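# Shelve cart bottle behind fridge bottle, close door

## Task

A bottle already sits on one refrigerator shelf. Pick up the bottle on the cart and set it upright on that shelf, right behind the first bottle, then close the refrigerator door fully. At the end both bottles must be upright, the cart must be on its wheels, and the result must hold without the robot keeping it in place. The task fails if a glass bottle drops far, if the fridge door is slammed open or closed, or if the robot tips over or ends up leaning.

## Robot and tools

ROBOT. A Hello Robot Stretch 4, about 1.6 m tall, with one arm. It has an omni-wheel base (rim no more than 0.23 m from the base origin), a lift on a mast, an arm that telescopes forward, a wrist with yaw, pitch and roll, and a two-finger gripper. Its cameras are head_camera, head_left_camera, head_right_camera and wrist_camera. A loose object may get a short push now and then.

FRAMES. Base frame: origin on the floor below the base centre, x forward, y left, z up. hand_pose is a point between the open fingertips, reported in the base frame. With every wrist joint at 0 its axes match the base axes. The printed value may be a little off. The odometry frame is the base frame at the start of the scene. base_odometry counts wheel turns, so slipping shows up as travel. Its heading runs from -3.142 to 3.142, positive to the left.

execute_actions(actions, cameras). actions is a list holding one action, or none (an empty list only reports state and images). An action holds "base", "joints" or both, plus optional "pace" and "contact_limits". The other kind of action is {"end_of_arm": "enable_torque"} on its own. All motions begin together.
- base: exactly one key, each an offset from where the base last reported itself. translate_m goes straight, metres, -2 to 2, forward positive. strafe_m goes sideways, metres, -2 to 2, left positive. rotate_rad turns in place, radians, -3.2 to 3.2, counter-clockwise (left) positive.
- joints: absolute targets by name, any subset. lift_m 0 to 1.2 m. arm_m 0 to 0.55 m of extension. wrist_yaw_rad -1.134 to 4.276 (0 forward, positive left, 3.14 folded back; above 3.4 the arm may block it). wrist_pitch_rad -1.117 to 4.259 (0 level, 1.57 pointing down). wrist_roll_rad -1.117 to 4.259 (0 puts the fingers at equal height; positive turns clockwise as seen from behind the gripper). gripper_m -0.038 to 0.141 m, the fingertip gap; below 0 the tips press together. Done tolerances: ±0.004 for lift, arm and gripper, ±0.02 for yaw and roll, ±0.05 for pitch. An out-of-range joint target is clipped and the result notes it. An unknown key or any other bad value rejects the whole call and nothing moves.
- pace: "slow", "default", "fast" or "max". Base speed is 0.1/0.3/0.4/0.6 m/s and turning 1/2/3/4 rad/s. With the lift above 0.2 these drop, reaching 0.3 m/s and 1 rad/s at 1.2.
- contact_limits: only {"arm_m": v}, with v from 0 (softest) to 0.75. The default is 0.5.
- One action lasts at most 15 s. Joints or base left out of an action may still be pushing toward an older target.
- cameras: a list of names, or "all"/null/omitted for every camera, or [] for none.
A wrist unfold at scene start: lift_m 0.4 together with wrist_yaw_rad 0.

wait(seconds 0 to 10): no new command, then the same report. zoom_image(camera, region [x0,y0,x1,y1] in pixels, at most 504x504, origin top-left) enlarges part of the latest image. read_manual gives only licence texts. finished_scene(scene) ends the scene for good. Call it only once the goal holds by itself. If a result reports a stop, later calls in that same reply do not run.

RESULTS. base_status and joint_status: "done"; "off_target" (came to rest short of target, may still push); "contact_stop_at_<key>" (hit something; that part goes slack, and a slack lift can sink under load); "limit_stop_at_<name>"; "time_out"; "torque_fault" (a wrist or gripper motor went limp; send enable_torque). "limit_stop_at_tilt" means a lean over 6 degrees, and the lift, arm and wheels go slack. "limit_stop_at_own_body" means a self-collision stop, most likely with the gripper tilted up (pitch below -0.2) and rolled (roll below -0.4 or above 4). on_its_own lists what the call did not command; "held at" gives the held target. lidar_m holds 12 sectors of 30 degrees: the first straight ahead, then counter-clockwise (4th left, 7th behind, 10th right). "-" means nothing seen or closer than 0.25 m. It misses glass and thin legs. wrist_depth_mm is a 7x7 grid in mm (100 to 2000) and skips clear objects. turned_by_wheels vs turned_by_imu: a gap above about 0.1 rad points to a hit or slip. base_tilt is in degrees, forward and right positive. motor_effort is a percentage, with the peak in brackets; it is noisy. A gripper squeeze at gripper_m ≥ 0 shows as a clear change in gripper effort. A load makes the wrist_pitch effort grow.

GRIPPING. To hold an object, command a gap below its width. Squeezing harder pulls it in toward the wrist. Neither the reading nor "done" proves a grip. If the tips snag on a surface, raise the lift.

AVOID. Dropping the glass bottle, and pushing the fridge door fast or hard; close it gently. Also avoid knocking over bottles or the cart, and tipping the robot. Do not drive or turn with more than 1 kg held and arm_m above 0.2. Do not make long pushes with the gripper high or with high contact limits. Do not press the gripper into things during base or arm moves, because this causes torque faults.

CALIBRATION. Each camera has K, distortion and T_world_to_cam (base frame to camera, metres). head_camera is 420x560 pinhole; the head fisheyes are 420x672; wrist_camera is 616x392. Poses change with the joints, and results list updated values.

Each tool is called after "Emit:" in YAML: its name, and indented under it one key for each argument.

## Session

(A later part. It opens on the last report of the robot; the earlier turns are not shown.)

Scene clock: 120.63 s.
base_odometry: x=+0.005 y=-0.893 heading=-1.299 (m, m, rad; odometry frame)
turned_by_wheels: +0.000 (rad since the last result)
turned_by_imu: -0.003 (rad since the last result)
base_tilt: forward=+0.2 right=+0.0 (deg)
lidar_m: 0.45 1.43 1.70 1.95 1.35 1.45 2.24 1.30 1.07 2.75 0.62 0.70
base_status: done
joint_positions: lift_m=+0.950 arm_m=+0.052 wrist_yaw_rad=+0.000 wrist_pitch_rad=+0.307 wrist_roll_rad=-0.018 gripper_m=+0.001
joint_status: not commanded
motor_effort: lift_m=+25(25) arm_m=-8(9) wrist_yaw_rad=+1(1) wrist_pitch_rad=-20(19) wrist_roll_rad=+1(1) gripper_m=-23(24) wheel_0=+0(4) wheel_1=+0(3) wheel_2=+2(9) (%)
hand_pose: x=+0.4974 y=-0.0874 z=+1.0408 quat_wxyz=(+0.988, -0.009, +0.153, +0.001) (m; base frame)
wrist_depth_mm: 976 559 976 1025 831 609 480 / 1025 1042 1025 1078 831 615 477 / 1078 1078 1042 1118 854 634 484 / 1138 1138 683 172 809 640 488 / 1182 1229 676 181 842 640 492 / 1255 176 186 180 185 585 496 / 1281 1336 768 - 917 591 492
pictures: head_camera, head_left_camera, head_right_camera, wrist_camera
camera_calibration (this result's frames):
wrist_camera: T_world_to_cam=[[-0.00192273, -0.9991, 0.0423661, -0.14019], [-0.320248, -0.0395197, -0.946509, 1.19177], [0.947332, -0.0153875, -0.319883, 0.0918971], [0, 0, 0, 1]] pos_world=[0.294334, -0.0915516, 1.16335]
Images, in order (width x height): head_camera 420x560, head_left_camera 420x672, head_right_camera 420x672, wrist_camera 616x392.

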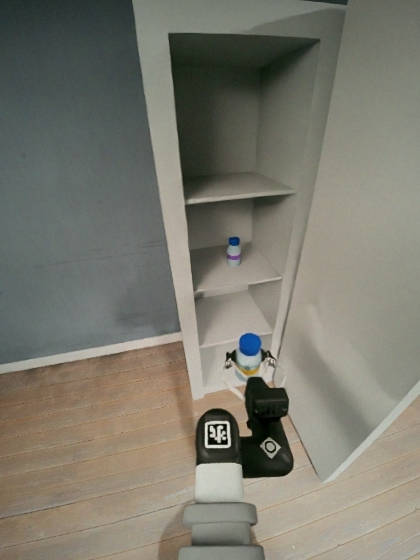

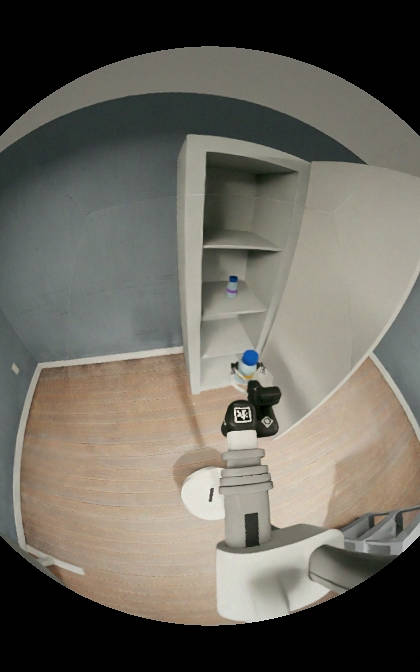

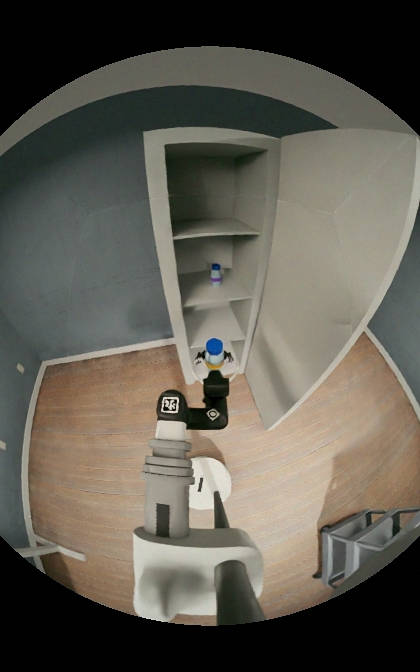

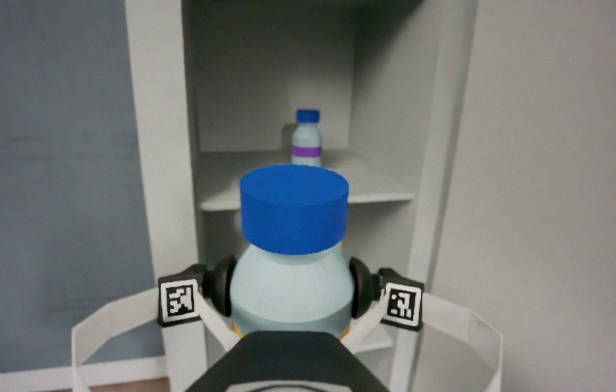

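Emit:
execute_actions:
  actions:
    - {"base":{"rotate_rad":0.2},"joints":{"lift_m":0.93},"pace":"slow"}
  cameras: []

Emit:
execute_actions:
  actions:
    - {"base":{"strafe_m":-0.118},"joints":{"arm_m":0.35},"pace":"slow"}
  cameras: ["head_camera","wrist_camera"]

Scene clock: 161.77 s.
base_odometry: x=+0.005 y=-0.893 heading=-1.100 (m, m, rad; odometry frame)
turned_by_wheels: +0.200 (rad since the last result)
turned_by_imu: +0.197 (rad since the last result)
base_tilt: forward=+0.2 right=+0.0 (deg)
lidar_m: 0.45 1.49 2.03 1.93 1.37 1.66 2.25 1.05 1.08 2.74 0.62 0.80
base_status: done
joint_positions: lift_m=+0.930 arm_m=+0.052 wrist_yaw_rad=+0.000 wrist_pitch_rad=+0.307 wrist_roll_rad=-0.018 gripper_m=+0.001
joint_status: all done
motor_effort: lift_m=+21(24) arm_m=-8(8) wrist_yaw_rad=+0(0) wrist_pitch_rad=-20(20) wrist_roll_rad=+2(0) gripper_m=-24(23) wheel_0=-1(0) wheel_1=-2(6) wheel_2=-1(4) (%)
hand_pose: x=+0.4975 y=-0.0874 z=+1.0211 quat_wxyz=(+0.988, -0.009, +0.153, +0.002) (m; base frame)
wrist_depth_mm: 1042 1078 1060 946 976 866 615 / 1118 1118 1118 1008 1025 878 621 / 1182 1160 1182 917 1042 878 647 / 1255 1255 1229 172 854 788 661 / 1308 1308 1281 181 1205 866 668 / 1366 175 186 181 185 768 668 / 1430 1464 1464 - 878 820 661
pictures: none
No camera images: the call's "cameras" was empty. Leave "cameras" out to get every camera's image.

Scene clock: 166.03 s.
base_odometry: x=-0.100 y=-0.947 heading=-1.100 (m, m, rad; odometry frame)
turned_by_wheels: +0.000 (rad since the last result)
turned_by_imu: -0.002 (rad since the last result)
base_tilt: forward=+0.2 right=+0.0 (deg)
lidar_m: 0.78 1.50 2.01 2.06 1.46 1.85 2.26 1.00 1.12 2.62 0.51 0.63
base_status: done
joint_positions: lift_m=+0.930 arm_m=+0.348 wrist_yaw_rad=+0.000 wrist_pitch_rad=+0.307 wrist_roll_rad=-0.018 gripper_m=+0.001
joint_status: all done
motor_effort: lift_m=+21(21) arm_m=+9(9) wrist_yaw_rad=+0(0) wrist_pitch_rad=-19(19) wrist_roll_rad=+1(1) gripper_m=-24(23) wheel_0=+0(5) wheel_1=-3(6) wheel_2=-2(2) (%)
hand_pose: x=+0.7943 y=-0.0874 z=+1.0211 quat_wxyz=(+0.988, -0.009, +0.153, +0.001) (m; base frame)
wrist_depth_mm: 778 287 554 691 691 634 459 / 809 298 569 723 732 640 452 / 866 315 574 768 759 634 449 / 904 330 427 172 554 603 449 / 960 349 382 180 480 492 439 / 1025 176 186 180 185 410 421 / 1098 394 410 - 820 549 449
pictures: head_camera, wrist_camera
camera_calibration (this result's frames):
wrist_camera: T_world_to_cam=[[-0.00196169, -0.9991, 0.0423652, -0.138764], [-0.320195, -0.0395072, -0.946528, 1.26821], [0.94735, -0.0154219, -0.319829, -0.19572], [0, 0, 0, 1]] pos_world=[0.591217, -0.0915543, 1.14368]
Images, in order (width x height): head_camera 420x560, wrist_camera 616x392.

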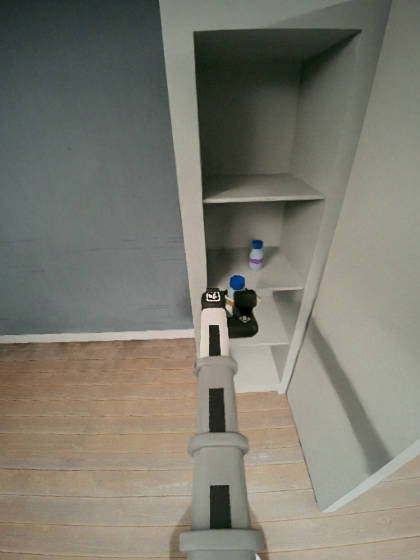

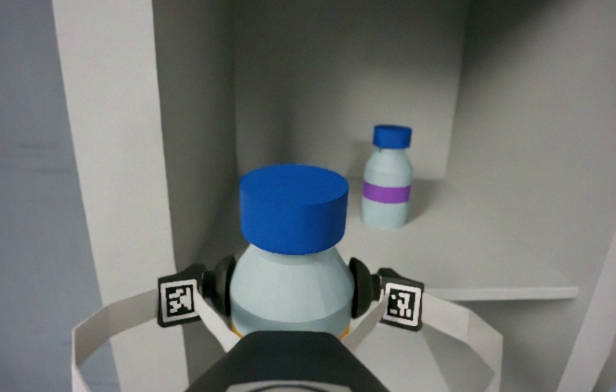

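Emit:
execute_actions:
  actions:
    - {"base":{"strafe_m":-0.225},"joints":{"lift_m":0.92},"pace":"slow"}

Scene clock: 188.47 s.
base_odometry: x=-0.301 y=-1.049 heading=-1.100 (m, m, rad; odometry frame)
turned_by_wheels: +0.000 (rad since the last result)
turned_by_imu: -0.002 (rad since the last result)
base_tilt: forward=+0.3 right=+0.0 (deg)
lidar_m: 0.77 0.89 2.05 2.29 1.67 2.17 1.26 0.85 1.20 2.39 0.35 0.35
base_status: done
joint_positions: lift_m=+0.920 arm_m=+0.348 wrist_yaw_rad=+0.000 wrist_pitch_rad=+0.307 wrist_roll_rad=-0.018 gripper_m=+0.001
joint_status: all done
motor_effort: lift_m=+21(25) arm_m=+9(9) wrist_yaw_rad=+1(0) wrist_pitch_rad=-19(20) wrist_roll_rad=-2(2) gripper_m=-23(23) wheel_0=+0(6) wheel_1=-2(7) wheel_2=-1(2) (%)
hand_pose: x=+0.7944 y=-0.0874 z=+1.0111 quat_wxyz=(+0.988, -0.009, +0.153, +0.001) (m; base frame)
wrist_depth_mm: 496 676 683 691 377 297 213 / 504 707 723 732 377 306 213 / 508 732 750 768 373 289 213 / 508 621 535 172 373 286 213 / 430 436 421 180 368 285 211 / 484 176 186 181 185 250 211 / 496 741 788 - 415 247 208
pictures: head_camera, head_left_camera, head_right_camera, wrist_camera
camera_calibration (this result's frames):
wrist_camera: T_world_to_cam=[[-0.00200406, -0.9991, 0.0423654, -0.138319], [-0.320228, -0.0394934, -0.946517, 1.25877], [0.947338, -0.0154635, -0.319861, -0.198925], [0, 0, 0, 1]] pos_world=[0.591265, -0.0915574, 1.13368]
Images, in order (width x height): head_camera 420x560, head_left_camera 420x672, head_right_camera 420x672, wrist_camera 616x392.

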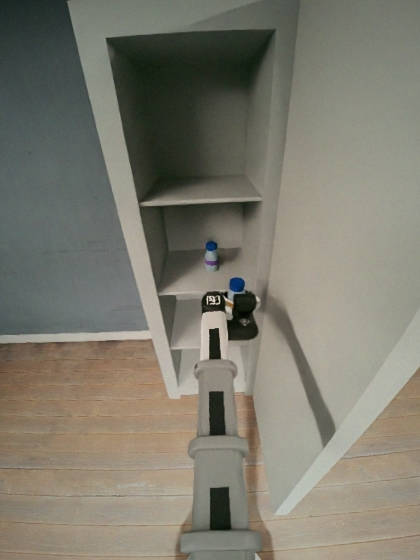

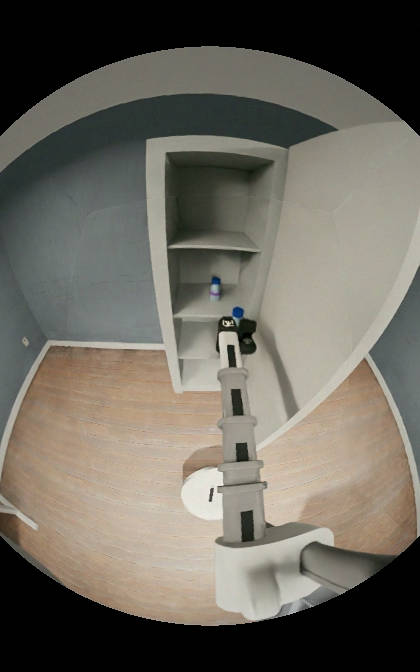

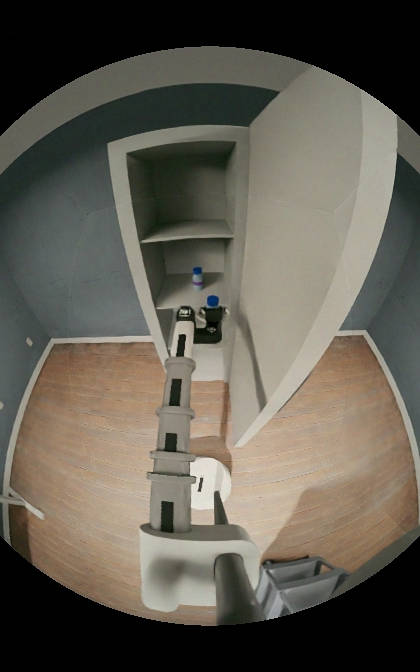

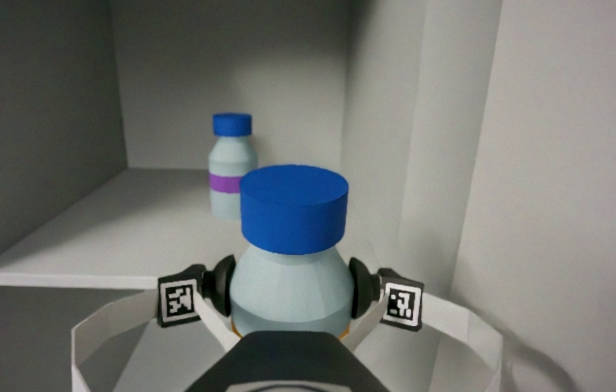

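Emit:
execute_actions:
  actions:
    - {"base":{"strafe_m":-0.018},"joints":{"lift_m":0.915},"pace":"slow"}
  cameras: []

Emit:
execute_actions:
  actions:
    - {"base":{"translate_m":0.1},"joints":{"arm_m":0.5},"pace":"slow"}
  cameras: ["head_camera","wrist_camera"]

Scene clock: 195.23 s.
base_odometry: x=-0.317 y=-1.057 heading=-1.101 (m, m, rad; odometry frame)
turned_by_wheels: +0.000 (rad since the last result)
turned_by_imu: -0.001 (rad since the last result)
base_tilt: forward=+0.2 right=+0.0 (deg)
lidar_m: 0.82 0.91 2.05 2.31 1.69 2.22 1.25 0.85 2.50 2.36 0.34 0.33
base_status: done
joint_positions: lift_m=+0.915 arm_m=+0.348 wrist_yaw_rad=+0.000 wrist_pitch_rad=+0.307 wrist_roll_rad=-0.018 gripper_m=+0.001
joint_status: all done
motor_effort: lift_m=+20(26) arm_m=+9(9) wrist_yaw_rad=+1(0) wrist_pitch_rad=-19(19) wrist_roll_rad=-1(0) gripper_m=-24(24) wheel_0=-1(4) wheel_1=-3(7) wheel_2=+0(1) (%)
hand_pose: x=+0.7944 y=-0.0874 z=+1.0061 quat_wxyz=(+0.988, -0.009, +0.153, +0.001) (m; base frame)
wrist_depth_mm: 521 683 691 691 312 252 187 / 535 707 732 732 319 253 188 / 530 741 741 768 336 251 187 / 525 603 525 172 349 250 187 / 415 424 407 180 368 250 186 / 521 176 186 181 185 219 185 / 521 768 768 - 404 216 183
pictures: none
No camera images: the call's "cameras" was empty. Leave "cameras" out to get every camera's image.

Scene clock: 198.00 s.
base_odometry: x=-0.271 y=-1.146 heading=-1.101 (m, m, rad; odometry frame)
turned_by_wheels: +0.000 (rad since the last result)
turned_by_imu: -0.001 (rad since the last result)
base_tilt: forward=+0.2 right=+0.0 (deg)
lidar_m: 0.74 0.82 1.88 2.30 1.73 2.24 1.30 0.93 2.52 2.38 0.25 0.28
base_status: done
joint_positions: lift_m=+0.915 arm_m=+0.498 wrist_yaw_rad=+0.000 wrist_pitch_rad=+0.307 wrist_roll_rad=-0.018 gripper_m=+0.001
joint_status: all done
motor_effort: lift_m=+20(21) arm_m=+9(9) wrist_yaw_rad=+1(0) wrist_pitch_rad=-19(19) wrist_roll_rad=+0(1) gripper_m=-23(22) wheel_0=+0(2) wheel_1=+1(4) wheel_2=+0(5) (%)
hand_pose: x=+0.9443 y=-0.0874 z=+1.0061 quat_wxyz=(+0.988, -0.009, +0.153, +0.001) (m; base frame)
wrist_depth_mm: 449 455 459 466 297 159 - / 469 477 480 484 296 159 - / 496 500 508 512 294 159 - / 517 273 521 172 291 158 - / 415 277 281 180 258 157 - / 322 176 186 181 185 150 - / 263 268 271 - 252 148 -
pictures: head_camera, wrist_camera
camera_calibration (this result's frames):
wrist_camera: T_world_to_cam=[[-0.00200909, -0.9991, 0.0423655, -0.137804], [-0.320191, -0.0394925, -0.946529, 1.30205], [0.947351, -0.0154667, -0.319824, -0.342624], [0, 0, 0, 1]] pos_world=[0.741214, -0.0915577, 1.12869]
Images, in order (width x height): head_camera 420x560, wrist_camera 616x392.

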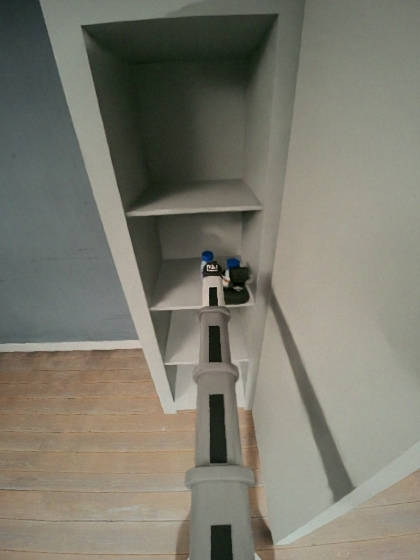

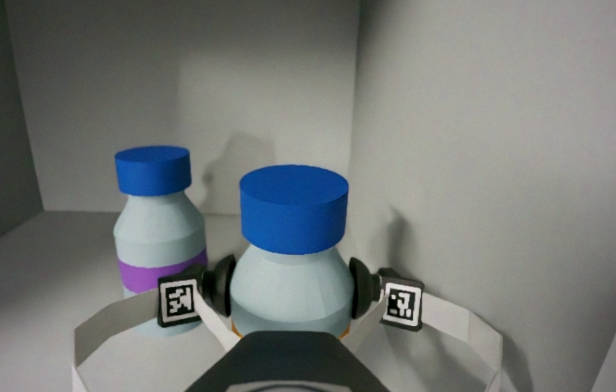

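Emit:
execute_actions:
  actions:
    - {"base":{"translate_m":0.08},"joints":{"arm_m":0.55},"pace":"slow"}

Scene clock: 213.20 s.
base_odometry: x=-0.235 y=-1.217 heading=-1.101 (m, m, rad; odometry frame)
turned_by_wheels: +0.000 (rad since the last result)
turned_by_imu: -0.001 (rad since the last result)
base_tilt: forward=+0.1 right=+0.0 (deg)
lidar_m: 0.72 0.74 1.81 2.31 1.78 2.23 1.29 0.99 2.50 2.38 0.25 0.27
base_status: done
joint_positions: lift_m=+0.915 arm_m=+0.546 wrist_yaw_rad=+0.000 wrist_pitch_rad=+0.307 wrist_roll_rad=-0.018 gripper_m=+0.001
joint_status: all done
joint sent to its limit — the command would take arm_m past its upper limit, so that joint was sent only as far as its limit.
motor_effort: lift_m=+20(21) arm_m=+9(8) wrist_yaw_rad=+0(1) wrist_pitch_rad=-19(19) wrist_roll_rad=+0(0) gripper_m=-24(24) wheel_0=+0(1) wheel_1=+1(4) wheel_2=-1(6) (%)
hand_pose: x=+0.9919 y=-0.0874 z=+1.0061 quat_wxyz=(+0.988, -0.009, +0.153, +0.001) (m; base frame)
wrist_depth_mm: 334 340 343 347 290 154 - / 351 355 357 364 289 155 - / 370 375 375 384 287 154 - / 384 392 394 172 285 154 - / 142 404 410 180 252 153 - / 150 169 186 181 185 150 - / 148 171 271 - 247 149 -
pictures: head_camera, head_left_camera, head_right_camera, wrist_camera
camera_calibration (this result's frames):
wrist_camera: T_world_to_cam=[[-0.00200926, -0.9991, 0.0423655, -0.137708], [-0.320189, -0.0394924, -0.94653, 1.31729], [0.947351, -0.0154668, -0.319822, -0.387722], [0, 0, 0, 1]] pos_world=[0.788816, -0.0915577, 1.12869]
Images, in order (width x height): head_camera 420x560, head_left_camera 420x672, head_right_camera 420x672, wrist_camera 616x392.

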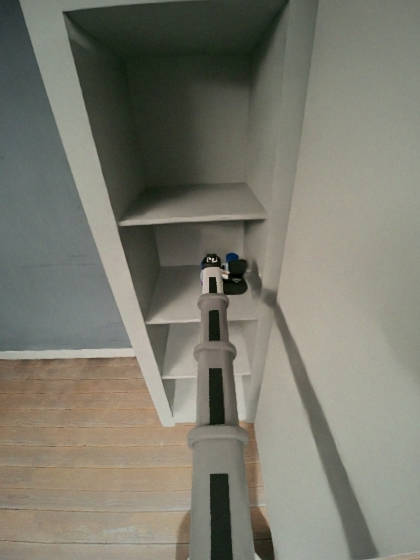

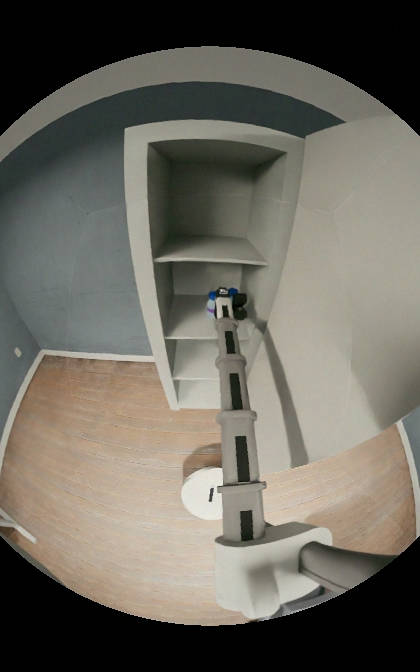

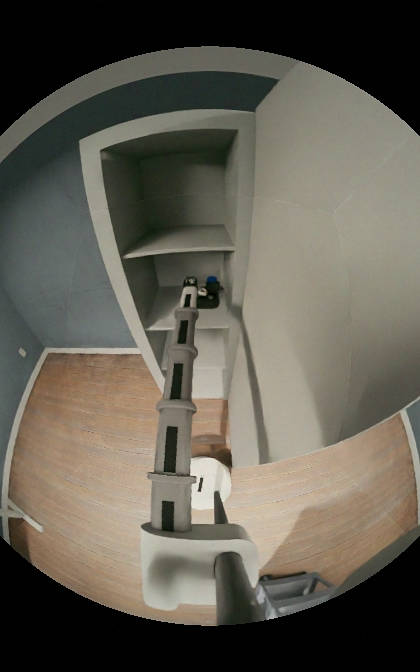

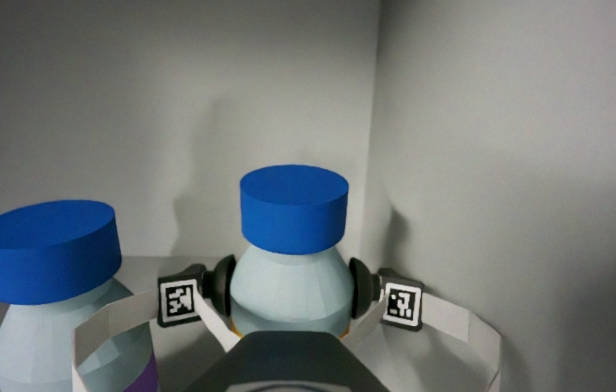

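Emit:
execute_actions:
  actions:
    - {"base":{"translate_m":0.09},"pace":"slow"}

Scene clock: 222.03 s.
base_odometry: x=-0.195 y=-1.297 heading=-1.100 (m, m, rad; odometry frame)
turned_by_wheels: +0.000 (rad since the last result)
turned_by_imu: -0.001 (rad since the last result)
base_tilt: forward=+0.1 right=-0.1 (deg)
lidar_m: 0.60 0.65 1.66 2.29 1.82 2.23 1.34 1.09 2.47 2.45 0.25 0.29
base_status: done
joint_positions: lift_m=+0.915 arm_m=+0.546 wrist_yaw_rad=+0.000 wrist_pitch_rad=+0.307 wrist_roll_rad=-0.018 gripper_m=+0.001
joint_status: not commanded
motor_effort: lift_m=+20(20) arm_m=+9(9) wrist_yaw_rad=+0(0) wrist_pitch_rad=-19(20) wrist_roll_rad=+1(1) gripper_m=-23(23) wheel_0=+1(2) wheel_1=+1(3) wheel_2=+0(6) (%)
hand_pose: x=+0.9920 y=-0.0874 z=+1.0061 quat_wxyz=(+0.988, -0.009, +0.153, +0.001) (m; base frame)
wrist_depth_mm: 255 258 259 263 259 151 - / 266 270 273 276 273 152 - / 281 283 287 289 281 152 - / 296 300 298 172 278 151 - / 312 315 314 180 247 150 - / 324 176 186 181 185 148 - / 263 270 272 - 241 146 -
pictures: head_camera, head_left_camera, head_right_camera, wrist_camera
camera_calibration (this result's frames):
wrist_camera: T_world_to_cam=[[-0.00200836, -0.9991, 0.0423653, -0.137708], [-0.320213, -0.0394921, -0.946522, 1.31731], [0.947343, -0.0154669, -0.319846, -0.387727], [0, 0, 0, 1]] pos_world=[0.788854, -0.0915577, 1.12869]
Images, in order (width x height): head_camera 420x560, head_left_camera 420x672, head_right_camera 420x672, wrist_camera 616x392.

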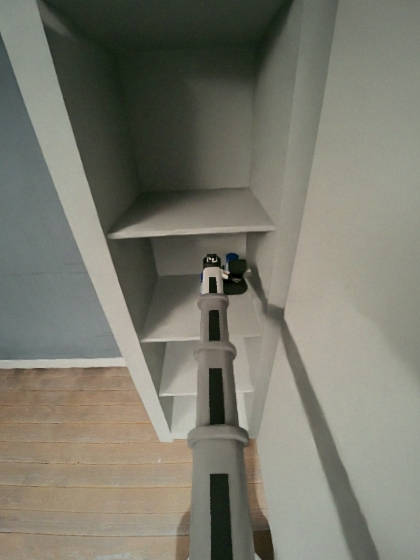

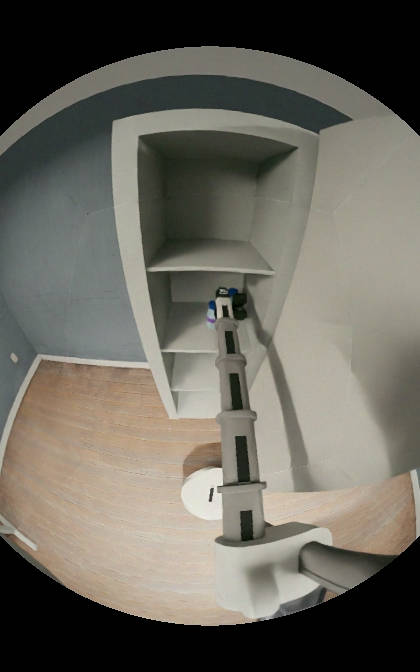

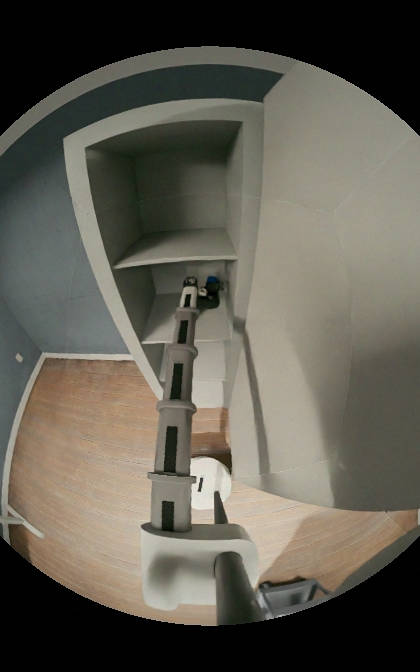

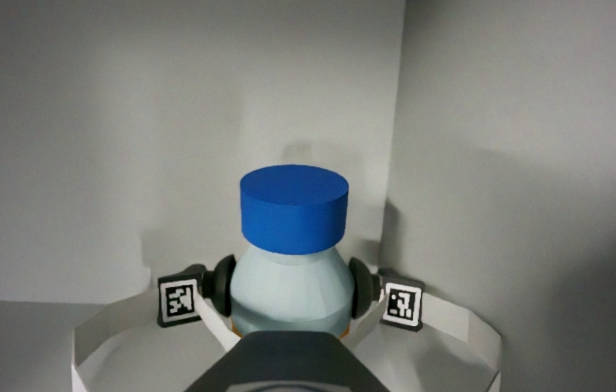

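Emit:
execute_actions:
  actions:
    - {"base":{"translate_m":0.025},"joints":{"lift_m":0.897},"pace":"slow"}
  cameras: ["wrist_camera","head_left_camera"]

Scene clock: 230.20 s.
base_odometry: x=-0.183 y=-1.320 heading=-1.100 (m, m, rad; odometry frame)
turned_by_wheels: +0.000 (rad since the last result)
turned_by_imu: -0.001 (rad since the last result)
base_tilt: forward=+0.2 right=+0.1 (deg)
lidar_m: 0.59 0.62 1.59 2.30 1.85 2.20 1.37 1.11 2.64 - 0.25 0.29
base_status: done
joint_positions: lift_m=+0.897 arm_m=+0.546 wrist_yaw_rad=-0.001 wrist_pitch_rad=+0.296 wrist_roll_rad=-0.018 gripper_m=+0.001
joint_status: all done
motor_effort: lift_m=+16(21) arm_m=+9(9) wrist_yaw_rad=+5(5) wrist_pitch_rad=+12(19) wrist_roll_rad=-1(0) gripper_m=-22(23) wheel_0=+3(3) wheel_1=+1(4) wheel_2=-2(5) (%)
hand_pose: x=+0.9928 y=-0.0878 z=+0.9915 quat_wxyz=(+0.989, -0.009, +0.148, +0.001) (m; base frame)
wrist_depth_mm: 235 237 237 241 240 150 - / 244 247 250 253 249 151 - / 255 258 260 265 263 150 - / 270 272 272 179 276 150 - / 285 286 282 186 243 149 - / 296 174 184 180 185 148 - / 253 258 260 - 237 145 -
pictures: head_left_camera, wrist_camera
camera_calibration (this result's frames):
wrist_camera: T_world_to_cam=[[-0.00389971, -0.999096, 0.0423393, -0.135578], [-0.31003, -0.0390454, -0.949925, 1.297], [0.950719, -0.0168309, -0.309597, -0.406805], [0, 0, 0, 1]] pos_world=[0.788338, -0.0916603, 1.11185]
Images, in order (width x height): head_left_camera 420x672, wrist_camera 616x392.

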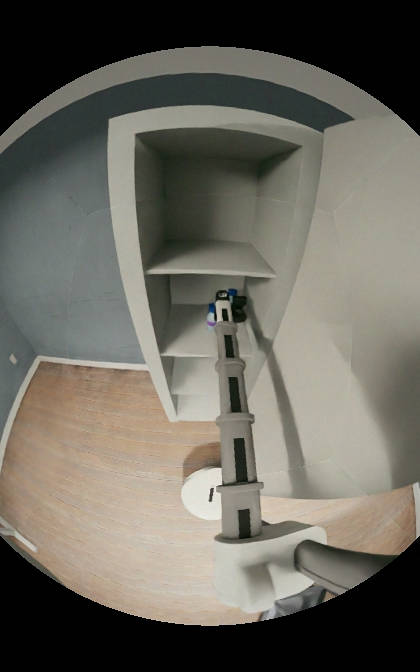

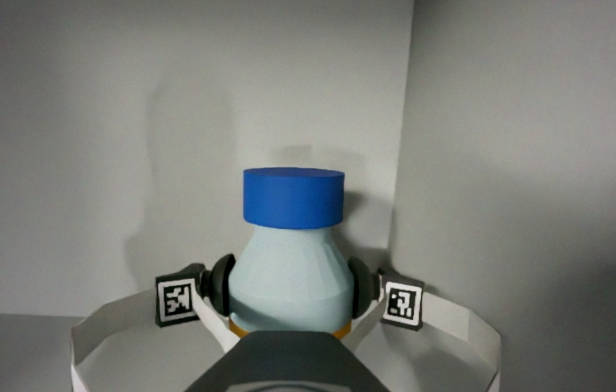

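Emit:
execute_actions:
  actions:
    - {"joints":{"lift_m":0.903,"gripper_m":0.075},"pace":"slow"}
  cameras: []

Emit:
execute_actions:
  actions:
    - {"joints":{"arm_m":0.27,"lift_m":0.925},"pace":"slow"}

Scene clock: 239.30 s.
base_odometry: x=-0.183 y=-1.320 heading=-1.100 (m, m, rad; odometry frame)
turned_by_wheels: +0.000 (rad since the last result)
turned_by_imu: -0.001 (rad since the last result)
base_tilt: forward=+0.2 right=+0.0 (deg)
lidar_m: 0.57 0.62 1.61 2.29 1.86 2.22 1.38 1.10 2.65 - 0.25 0.27
base_status: not commanded
joint_positions: lift_m=+0.903 arm_m=+0.546 wrist_yaw_rad=+0.000 wrist_pitch_rad=+0.302 wrist_roll_rad=-0.018 gripper_m=+0.075
joint_status: all done
motor_effort: lift_m=+20(18) arm_m=+9(8) wrist_yaw_rad=-1(3) wrist_pitch_rad=-6(21) wrist_roll_rad=+3(1) gripper_m=+0(22) wheel_0=+1(3) wheel_1=+0(2) wheel_2=+1(2) (%)
hand_pose: x=+0.9924 y=-0.0873 z=+0.9955 quat_wxyz=(+0.989, -0.009, +0.151, +0.002) (m; base frame)
wrist_depth_mm: 233 236 237 240 239 151 - / 243 247 248 252 251 151 - / 256 258 262 264 260 151 - / 270 272 271 181 274 150 - / 285 287 218 183 245 149 - / 296 298 190 179 200 147 - / 257 255 260 - 239 133 -
pictures: none
No camera images: the call's "cameras" was empty. Leave "cameras" out to get every camera's image.

Scene clock: 243.37 s.
base_odometry: x=-0.183 y=-1.320 heading=-1.100 (m, m, rad; odometry frame)
turned_by_wheels: +0.000 (rad since the last result)
turned_by_imu: -0.001 (rad since the last result)
base_tilt: forward=+0.3 right=+0.0 (deg)
lidar_m: 0.59 0.63 1.63 2.28 1.84 2.20 1.34 1.10 2.64 - 0.25 0.29
base_status: not commanded
joint_positions: lift_m=+0.925 arm_m=+0.272 wrist_yaw_rad=+0.000 wrist_pitch_rad=+0.302 wrist_roll_rad=-0.018 gripper_m=+0.075
joint_status: all done
motor_effort: lift_m=+24(21) arm_m=-9(8) wrist_yaw_rad=+0(1) wrist_pitch_rad=-6(6) wrist_roll_rad=+2(3) gripper_m=-1(2) wheel_0=+1(1) wheel_1=+0(0) wheel_2=+1(1) (%)
hand_pose: x=+0.7179 y=-0.0873 z=+1.0171 quat_wxyz=(+0.989, -0.009, +0.151, +0.002) (m; base frame)
wrist_depth_mm: 477 484 492 492 298 159 - / 492 508 512 521 297 160 - / 517 525 535 535 296 160 - / 535 549 554 462 291 159 - / 449 407 329 469 259 158 - / 347 327 325 362 200 156 125 / 285 282 300 - 253 141 -
pictures: head_camera, head_left_camera, head_right_camera, wrist_camera
camera_calibration (this result's frames):
wrist_camera: T_world_to_cam=[[-0.00194365, -0.999101, 0.0423546, -0.138689], [-0.315697, -0.0395756, -0.948035, 1.23831], [0.948858, -0.0152138, -0.315336, -0.130234], [0, 0, 0, 1]] pos_world=[0.514235, -0.0915386, 1.13877]
Images, in order (width x height): head_camera 420x560, head_left_camera 420x672, head_right_camera 420x672, wrist_camera 616x392.

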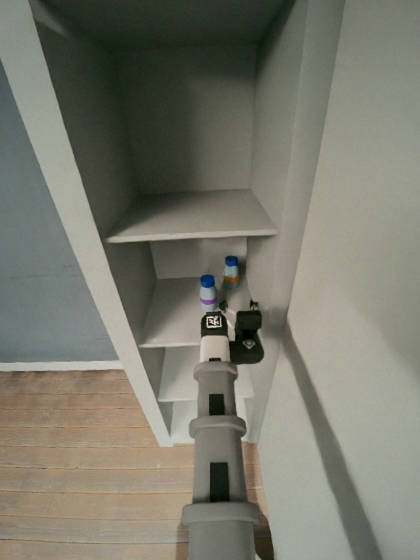

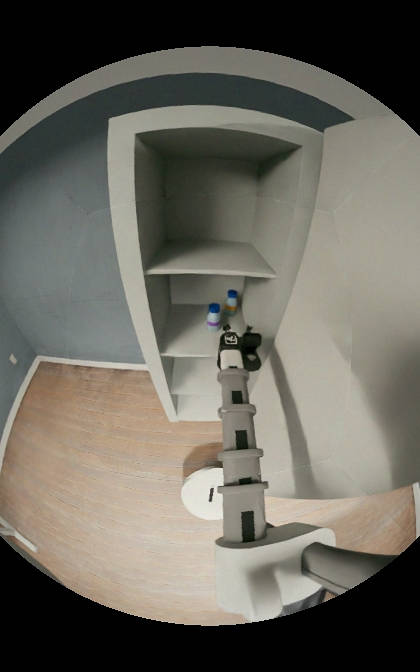

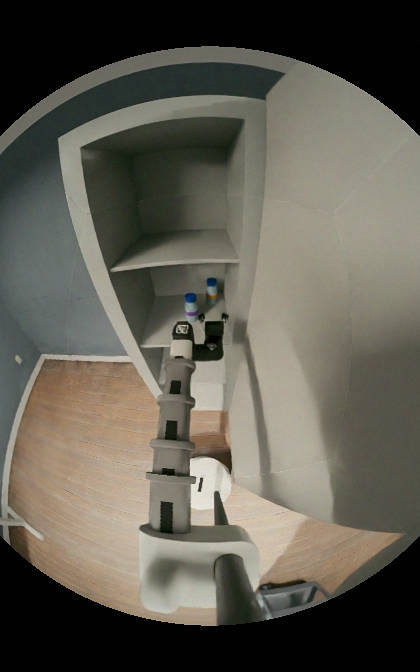

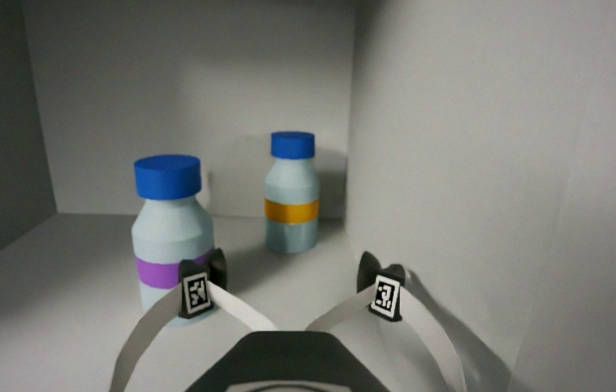

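Emit:
execute_actions:
  actions:
    - {"joints":{"gripper_m":0.0,"wrist_pitch_rad":0.5,"wrist_yaw_rad":-0.17,"lift_m":0.947}}
  cameras: ["wrist_camera"]

Emit:
execute_actions:
  actions:
    - {"joints":{"arm_m":0.47},"pace":"slow"}
  cameras: ["wrist_camera","head_camera"]

Scene clock: 259.50 s.
base_odometry: x=-0.183 y=-1.320 heading=-1.100 (m, m, rad; odometry frame)
turned_by_wheels: +0.000 (rad since the last result)
turned_by_imu: -0.002 (rad since the last result)
base_tilt: forward=+0.2 right=+0.0 (deg)
lidar_m: 0.58 0.61 1.64 2.29 1.80 2.19 1.36 1.12 2.64 - 0.25 0.29
base_status: not commanded
joint_positions: lift_m=+0.947 arm_m=+0.272 wrist_yaw_rad=-0.169 wrist_pitch_rad=+0.502 wrist_roll_rad=-0.018 gripper_m=+0.000
joint_status: all done
motor_effort: lift_m=+24(23) arm_m=-9(9) wrist_yaw_rad=-1(16) wrist_pitch_rad=-6(11) wrist_roll_rad=-1(0) gripper_m=-4(6) wheel_0=+2(5) wheel_1=+0(0) wheel_2=+1(2) (%)
hand_pose: x=+0.6770 y=-0.1288 z=+0.9861 quat_wxyz=(+0.965, +0.012, +0.248, -0.080) (m; base frame)
wrist_depth_mm: 452 473 492 320 157 117 - / 477 500 455 336 161 125 130 / 504 512 466 353 166 137 143 / 399 320 442 373 170 152 166 / 342 332 355 329 175 169 1060 / 286 290 187 196 178 192 1205 / 248 240 252 - 200 218 -
pictures: wrist_camera
camera_calibration (this result's frames):
wrist_camera: T_world_to_cam=[[-0.162345, -0.985842, 0.0419595, -0.0682009], [-0.497286, 0.0450145, -0.866418, 1.24767], [0.852262, -0.161524, -0.497553, 0.124433], [0, 0, 0, 1]] pos_world=[0.503328, -0.1033, 1.14578]
Images, in order (width x height): wrist_camera 616x392.

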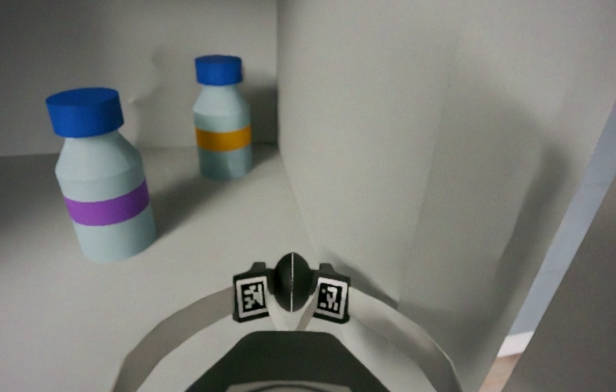

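Scene clock: 262.77 s.
base_odometry: x=-0.183 y=-1.320 heading=-1.100 (m, m, rad; odometry frame)
turned_by_wheels: +0.000 (rad since the last result)
turned_by_imu: -0.001 (rad since the last result)
base_tilt: forward=+0.1 right=-0.1 (deg)
lidar_m: 0.59 0.61 1.60 2.30 1.85 2.20 1.36 1.09 2.65 - 0.25 0.28
base_status: not commanded
joint_positions: lift_m=+0.947 arm_m=+0.468 wrist_yaw_rad=-0.170 wrist_pitch_rad=+0.502 wrist_roll_rad=-0.018 gripper_m=+0.000
joint_status: all done
motor_effort: lift_m=+24(24) arm_m=+9(10) wrist_yaw_rad=+0(1) wrist_pitch_rad=-5(6) wrist_roll_rad=+1(1) gripper_m=-5(4) wheel_0=+2(2) wheel_1=+0(0) wheel_2=+1(1) (%)
hand_pose: x=+0.8738 y=-0.1289 z=+0.9862 quat_wxyz=(+0.965, +0.012, +0.248, -0.080) (m; base frame)
wrist_depth_mm: 289 300 315 306 150 110 - / 307 322 332 322 154 111 - / 330 345 256 338 158 111 - / 357 375 273 355 163 113 - / 343 349 296 314 167 112 - / 270 290 187 197 160 114 - / 157 240 252 - 161 112 -
pictures: head_camera, wrist_camera
camera_calibration (this result's frames):
wrist_camera: T_world_to_cam=[[-0.162577, -0.985803, 0.0419607, -0.0360982], [-0.497094, 0.0450963, -0.866524, 1.34555], [0.85233, -0.161735, -0.497369, -0.0435746], [0, 0, 0, 1]] pos_world=[0.700138, -0.103313, 1.1458]
Images, in order (width x height): head_camera 420x560, wrist_camera 616x392.

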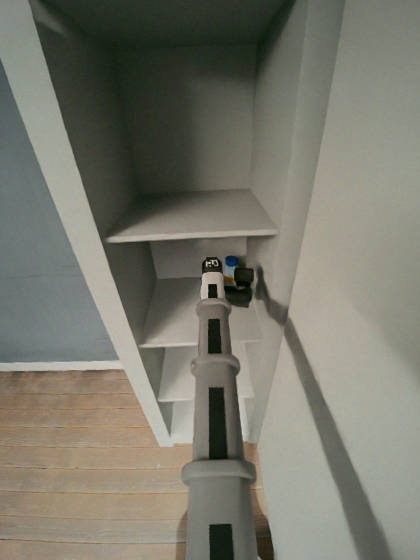

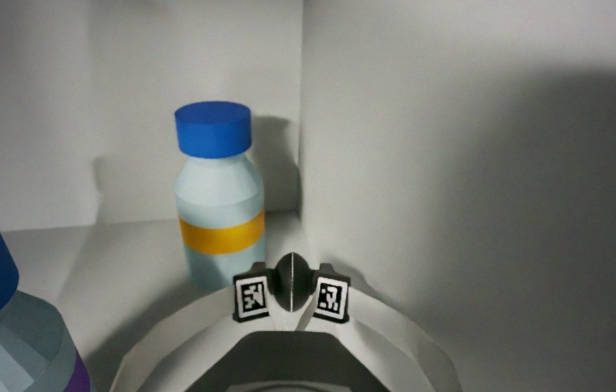

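Emit:
execute_actions:
  actions:
    - {"joints":{"arm_m":0.55},"base":{"translate_m":0.025},"pace":"slow","contact_limits":{"arm_m":0.3}}
  cameras: ["wrist_camera","head_camera"]

Scene clock: 269.53 s.
base_odometry: x=-0.172 y=-1.342 heading=-1.101 (m, m, rad; odometry frame)
turned_by_wheels: -0.001 (rad since the last result)
turned_by_imu: -0.002 (rad since the last result)
base_tilt: forward=+0.2 right=+0.0 (deg)
lidar_m: 0.57 0.56 1.60 2.30 1.84 2.20 1.35 1.14 2.92 - 0.25 0.31
base_status: done
joint_positions: lift_m=+0.947 arm_m=+0.546 wrist_yaw_rad=-0.174 wrist_pitch_rad=+0.499 wrist_roll_rad=-0.018 gripper_m=+0.000
joint_status: arm_m off_target (ended at +0.546, target +0.550)
joint sent to its limit — the command would take arm_m past its upper limit, so that joint was sent only as far as its limit.
motor_effort: lift_m=+23(24) arm_m=+10(10) wrist_yaw_rad=+11(11) wrist_pitch_rad=+2(7) wrist_roll_rad=+1(1) gripper_m=-3(5) wheel_0=-3(5) wheel_1=-2(3) wheel_2=-4(6) (%)
contact_limits: arm_m 0.3
hand_pose: x=+0.9512 y=-0.1298 z=+0.9869 quat_wxyz=(+0.965, +0.013, +0.247, -0.082) (m; base frame)
wrist_depth_mm: 204 213 222 229 139 - - / 217 228 239 246 143 107 - / 233 238 256 264 147 107 - / 252 185 272 283 151 109 - / 273 211 203 253 154 111 - / 286 282 189 196 154 112 - / 249 241 221 - 151 108 -
pictures: head_camera, wrist_camera
camera_calibration (this result's frames):
wrist_camera: T_world_to_cam=[[-0.166549, -0.985139, 0.041975, -0.0206715], [-0.494778, 0.0466739, -0.867765, 1.38392], [0.852911, -0.165294, -0.495198, -0.112433], [0, 0, 0, 1]] pos_world=[0.777184, -0.103542, 1.14611]
Images, in order (width x height): head_camera 420x560, wrist_camera 616x392.

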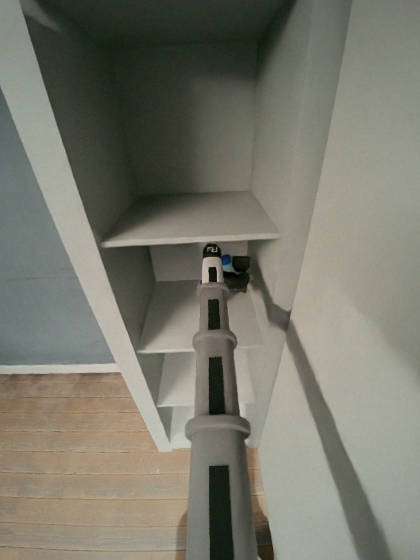

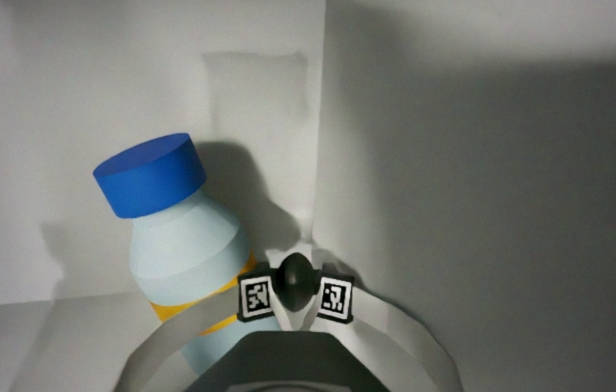

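Emit:
execute_actions:
  actions:
    - {"joints":{"arm_m":0.5},"pace":"slow"}
  cameras: ["wrist_camera"]

Scene clock: 274.47 s.
base_odometry: x=-0.172 y=-1.342 heading=-1.100 (m, m, rad; odometry frame)
turned_by_wheels: +0.000 (rad since the last result)
turned_by_imu: -0.001 (rad since the last result)
base_tilt: forward=+0.2 right=+0.0 (deg)
lidar_m: 0.55 0.61 1.60 2.32 1.84 2.22 1.36 1.12 2.93 - 0.25 0.28
base_status: not commanded
joint_positions: lift_m=+0.947 arm_m=+0.502 wrist_yaw_rad=-0.171 wrist_pitch_rad=+0.502 wrist_roll_rad=-0.018 gripper_m=+0.000
joint_status: all done
motor_effort: lift_m=+23(22) arm_m=-9(8) wrist_yaw_rad=+2(12) wrist_pitch_rad=-6(8) wrist_roll_rad=+2(1) gripper_m=-4(6) wheel_0=+0(3) wheel_1=-2(2) wheel_2=-1(3) (%)
hand_pose: x=+0.9068 y=-0.1291 z=+0.9862 quat_wxyz=(+0.965, +0.012, +0.248, -0.080) (m; base frame)
wrist_depth_mm: 240 251 262 264 147 108 - / 257 268 282 285 151 110 - / 277 287 223 307 155 111 - / 298 310 215 336 159 111 - / 320 332 220 266 163 113 - / 286 290 187 196 160 112 - / 248 240 252 - 158 110 -
pictures: wrist_camera
camera_calibration (this result's frames):
wrist_camera: T_world_to_cam=[[-0.163506, -0.98565, 0.0419595, -0.0300843], [-0.497222, 0.0455986, -0.866424, 1.36212], [0.852077, -0.162529, -0.497543, -0.071421], [0, 0, 0, 1]] pos_world=[0.733212, -0.103371, 1.1459]
Images, in order (width x height): wrist_camera 616x392.

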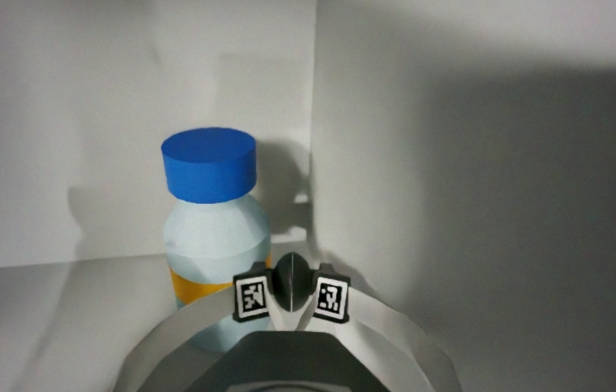

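Emit:
execute_actions:
  actions:
    - {"joints":{"lift_m":0.926},"pace":"slow"}
  cameras: []

Emit:
execute_actions:
  actions:
    - {"joints":{"arm_m":0.546},"pace":"slow","contact_limits":{"arm_m":0.3}}
  cameras: ["wrist_camera"]

Scene clock: 282.87 s.
base_odometry: x=-0.172 y=-1.342 heading=-1.100 (m, m, rad; odometry frame)
turned_by_wheels: +0.000 (rad since the last result)
turned_by_imu: -0.001 (rad since the last result)
base_tilt: forward=+0.2 right=-0.1 (deg)
lidar_m: 0.56 0.58 1.57 2.29 1.85 2.20 1.36 1.14 2.92 - 0.25 0.29
base_status: not commanded
joint_positions: lift_m=+0.926 arm_m=+0.502 wrist_yaw_rad=-0.171 wrist_pitch_rad=+0.502 wrist_roll_rad=-0.018 gripper_m=+0.000
joint_status: all done
motor_effort: lift_m=+19(20) arm_m=-9(9) wrist_yaw_rad=+3(3) wrist_pitch_rad=-5(6) wrist_roll_rad=-1(2) gripper_m=-5(4) wheel_0=-1(1) wheel_1=-1(1) wheel_2=-1(1) (%)
hand_pose: x=+0.9069 y=-0.1291 z=+0.9656 quat_wxyz=(+0.965, +0.012, +0.248, -0.080) (m; base frame)
wrist_depth_mm: 241 251 262 265 147 108 - / 256 268 279 285 151 110 - / 276 287 195 309 156 111 - / 298 310 209 330 159 111 - / 310 314 218 267 163 113 - / 259 264 187 196 160 112 - / 225 218 229 - 158 110 -
pictures: none
No camera images: the call's "cameras" was empty. Leave "cameras" out to get every camera's image.

Scene clock: 284.50 s.
base_odometry: x=-0.172 y=-1.342 heading=-1.101 (m, m, rad; odometry frame)
turned_by_wheels: +0.000 (rad since the last result)
turned_by_imu: -0.001 (rad since the last result)
base_tilt: forward=+0.2 right=+0.0 (deg)
lidar_m: 0.56 0.59 1.61 2.31 1.85 2.20 1.37 1.13 2.93 - 0.25 0.26
base_status: not commanded
joint_positions: lift_m=+0.926 arm_m=+0.544 wrist_yaw_rad=-0.175 wrist_pitch_rad=+0.502 wrist_roll_rad=-0.018 gripper_m=+0.000
joint_status: all done
on_its_own: wrist_yaw_rad is at rest, and its effort (+14) is outside its rest range (-13 to +13)
motor_effort: lift_m=+19(18) arm_m=+9(10) wrist_yaw_rad=+14(14) wrist_pitch_rad=-4(8) wrist_roll_rad=+0(1) gripper_m=-4(3) wheel_0=-3(3) wheel_1=-2(2) wheel_2=-2(2) (%)
contact_limits: arm_m 0.3
hand_pose: x=+0.9491 y=-0.1300 z=+0.9657 quat_wxyz=(+0.965, +0.013, +0.248, -0.082) (m; base frame)
wrist_depth_mm: 206 214 224 229 138 - - / 219 229 238 248 142 107 - / 235 235 185 266 146 106 - / 254 259 195 286 151 108 - / 276 279 195 255 154 110 - / 259 257 189 196 154 112 - / 225 219 225 - 150 107 -
pictures: wrist_camera
camera_calibration (this result's frames):
wrist_camera: T_world_to_cam=[[-0.16739, -0.984997, 0.0419618, -0.0194571], [-0.496649, 0.0474801, -0.866652, 1.3653], [0.851657, -0.165909, -0.497146, -0.11824], [0, 0, 0, 1]] pos_world=[0.775519, -0.103607, 1.12528]
Images, in order (width x height): wrist_camera 616x392.

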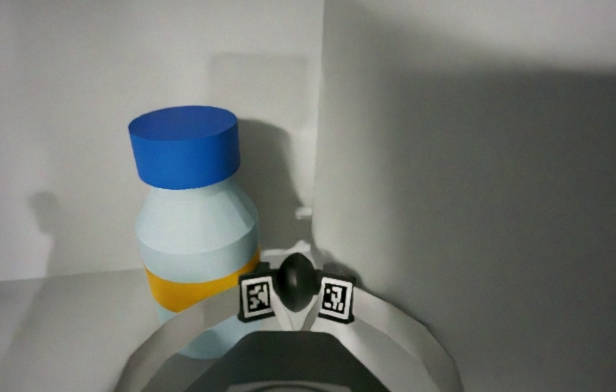

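Nearly upright and sliding. Sweep left in steps.

Emit:
execute_actions:
  actions:
    - {"joints":{"wrist_yaw_rad":-0.02},"pace":"slow"}
  cameras: ["wrist_camera","head_left_camera"]

Scene clock: 287.87 s.
base_odometry: x=-0.172 y=-1.342 heading=-1.101 (m, m, rad; odometry frame)
turned_by_wheels: +0.000 (rad since the last result)
turned_by_imu: -0.001 (rad since the last result)
base_tilt: forward=+0.2 right=+0.0 (deg)
lidar_m: 0.53 0.59 1.57 2.30 1.85 2.20 1.35 1.13 2.92 - 0.25 0.29
base_status: not commanded
joint_positions: lift_m=+0.926 arm_m=+0.544 wrist_yaw_rad=-0.026 wrist_pitch_rad=+0.502 wrist_roll_rad=-0.018 gripper_m=+0.000
joint_status: all done
on_its_own: wrist_yaw_rad is at rest, and its effort (+16) is outside its rest range (-13 to +13)
motor_effort: lift_m=+19(18) arm_m=+10(10) wrist_yaw_rad=+16(21) wrist_pitch_rad=-4(4) wrist_roll_rad=+1(1) gripper_m=-4(5) wheel_0=-4(4) wheel_1=-3(3) wheel_2=-3(4) (%)
hand_pose: x=+0.9659 y=-0.0939 z=+0.9657 quat_wxyz=(+0.969, -0.006, +0.248, -0.010) (m; base frame)
wrist_depth_mm: 207 211 213 216 216 134 - / 222 226 228 235 229 135 - / 241 237 186 254 240 135 - / 262 260 198 274 240 135 - / 289 286 201 297 240 135 - / 260 263 189 196 182 135 - / 225 219 229 - 213 126 -
pictures: head_left_camera, wrist_camera
camera_calibration (this result's frames):
wrist_camera: T_world_to_cam=[[-0.0193462, -0.998932, 0.0419622, -0.125339], [-0.49811, -0.0267607, -0.866701, 1.36642], [0.866898, -0.0376692, -0.49706, -0.129269], [0, 0, 0, 1]] pos_world=[0.790267, -0.093508, 1.12528]
Images, in order (width x height): head_left_camera 420x672, wrist_camera 616x392.

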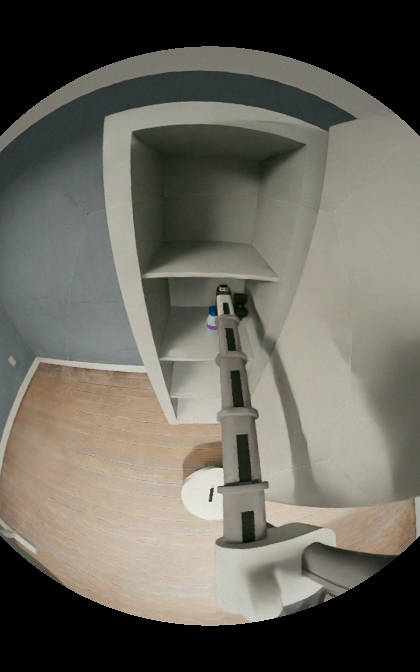

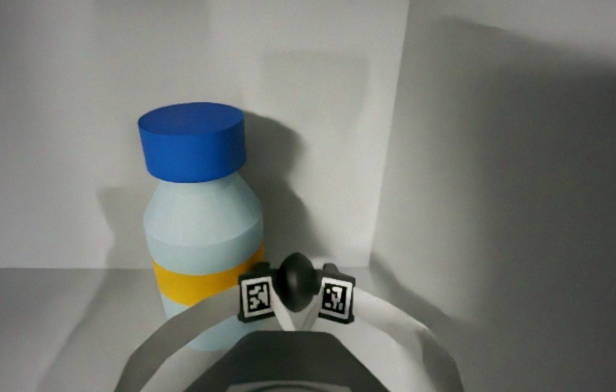

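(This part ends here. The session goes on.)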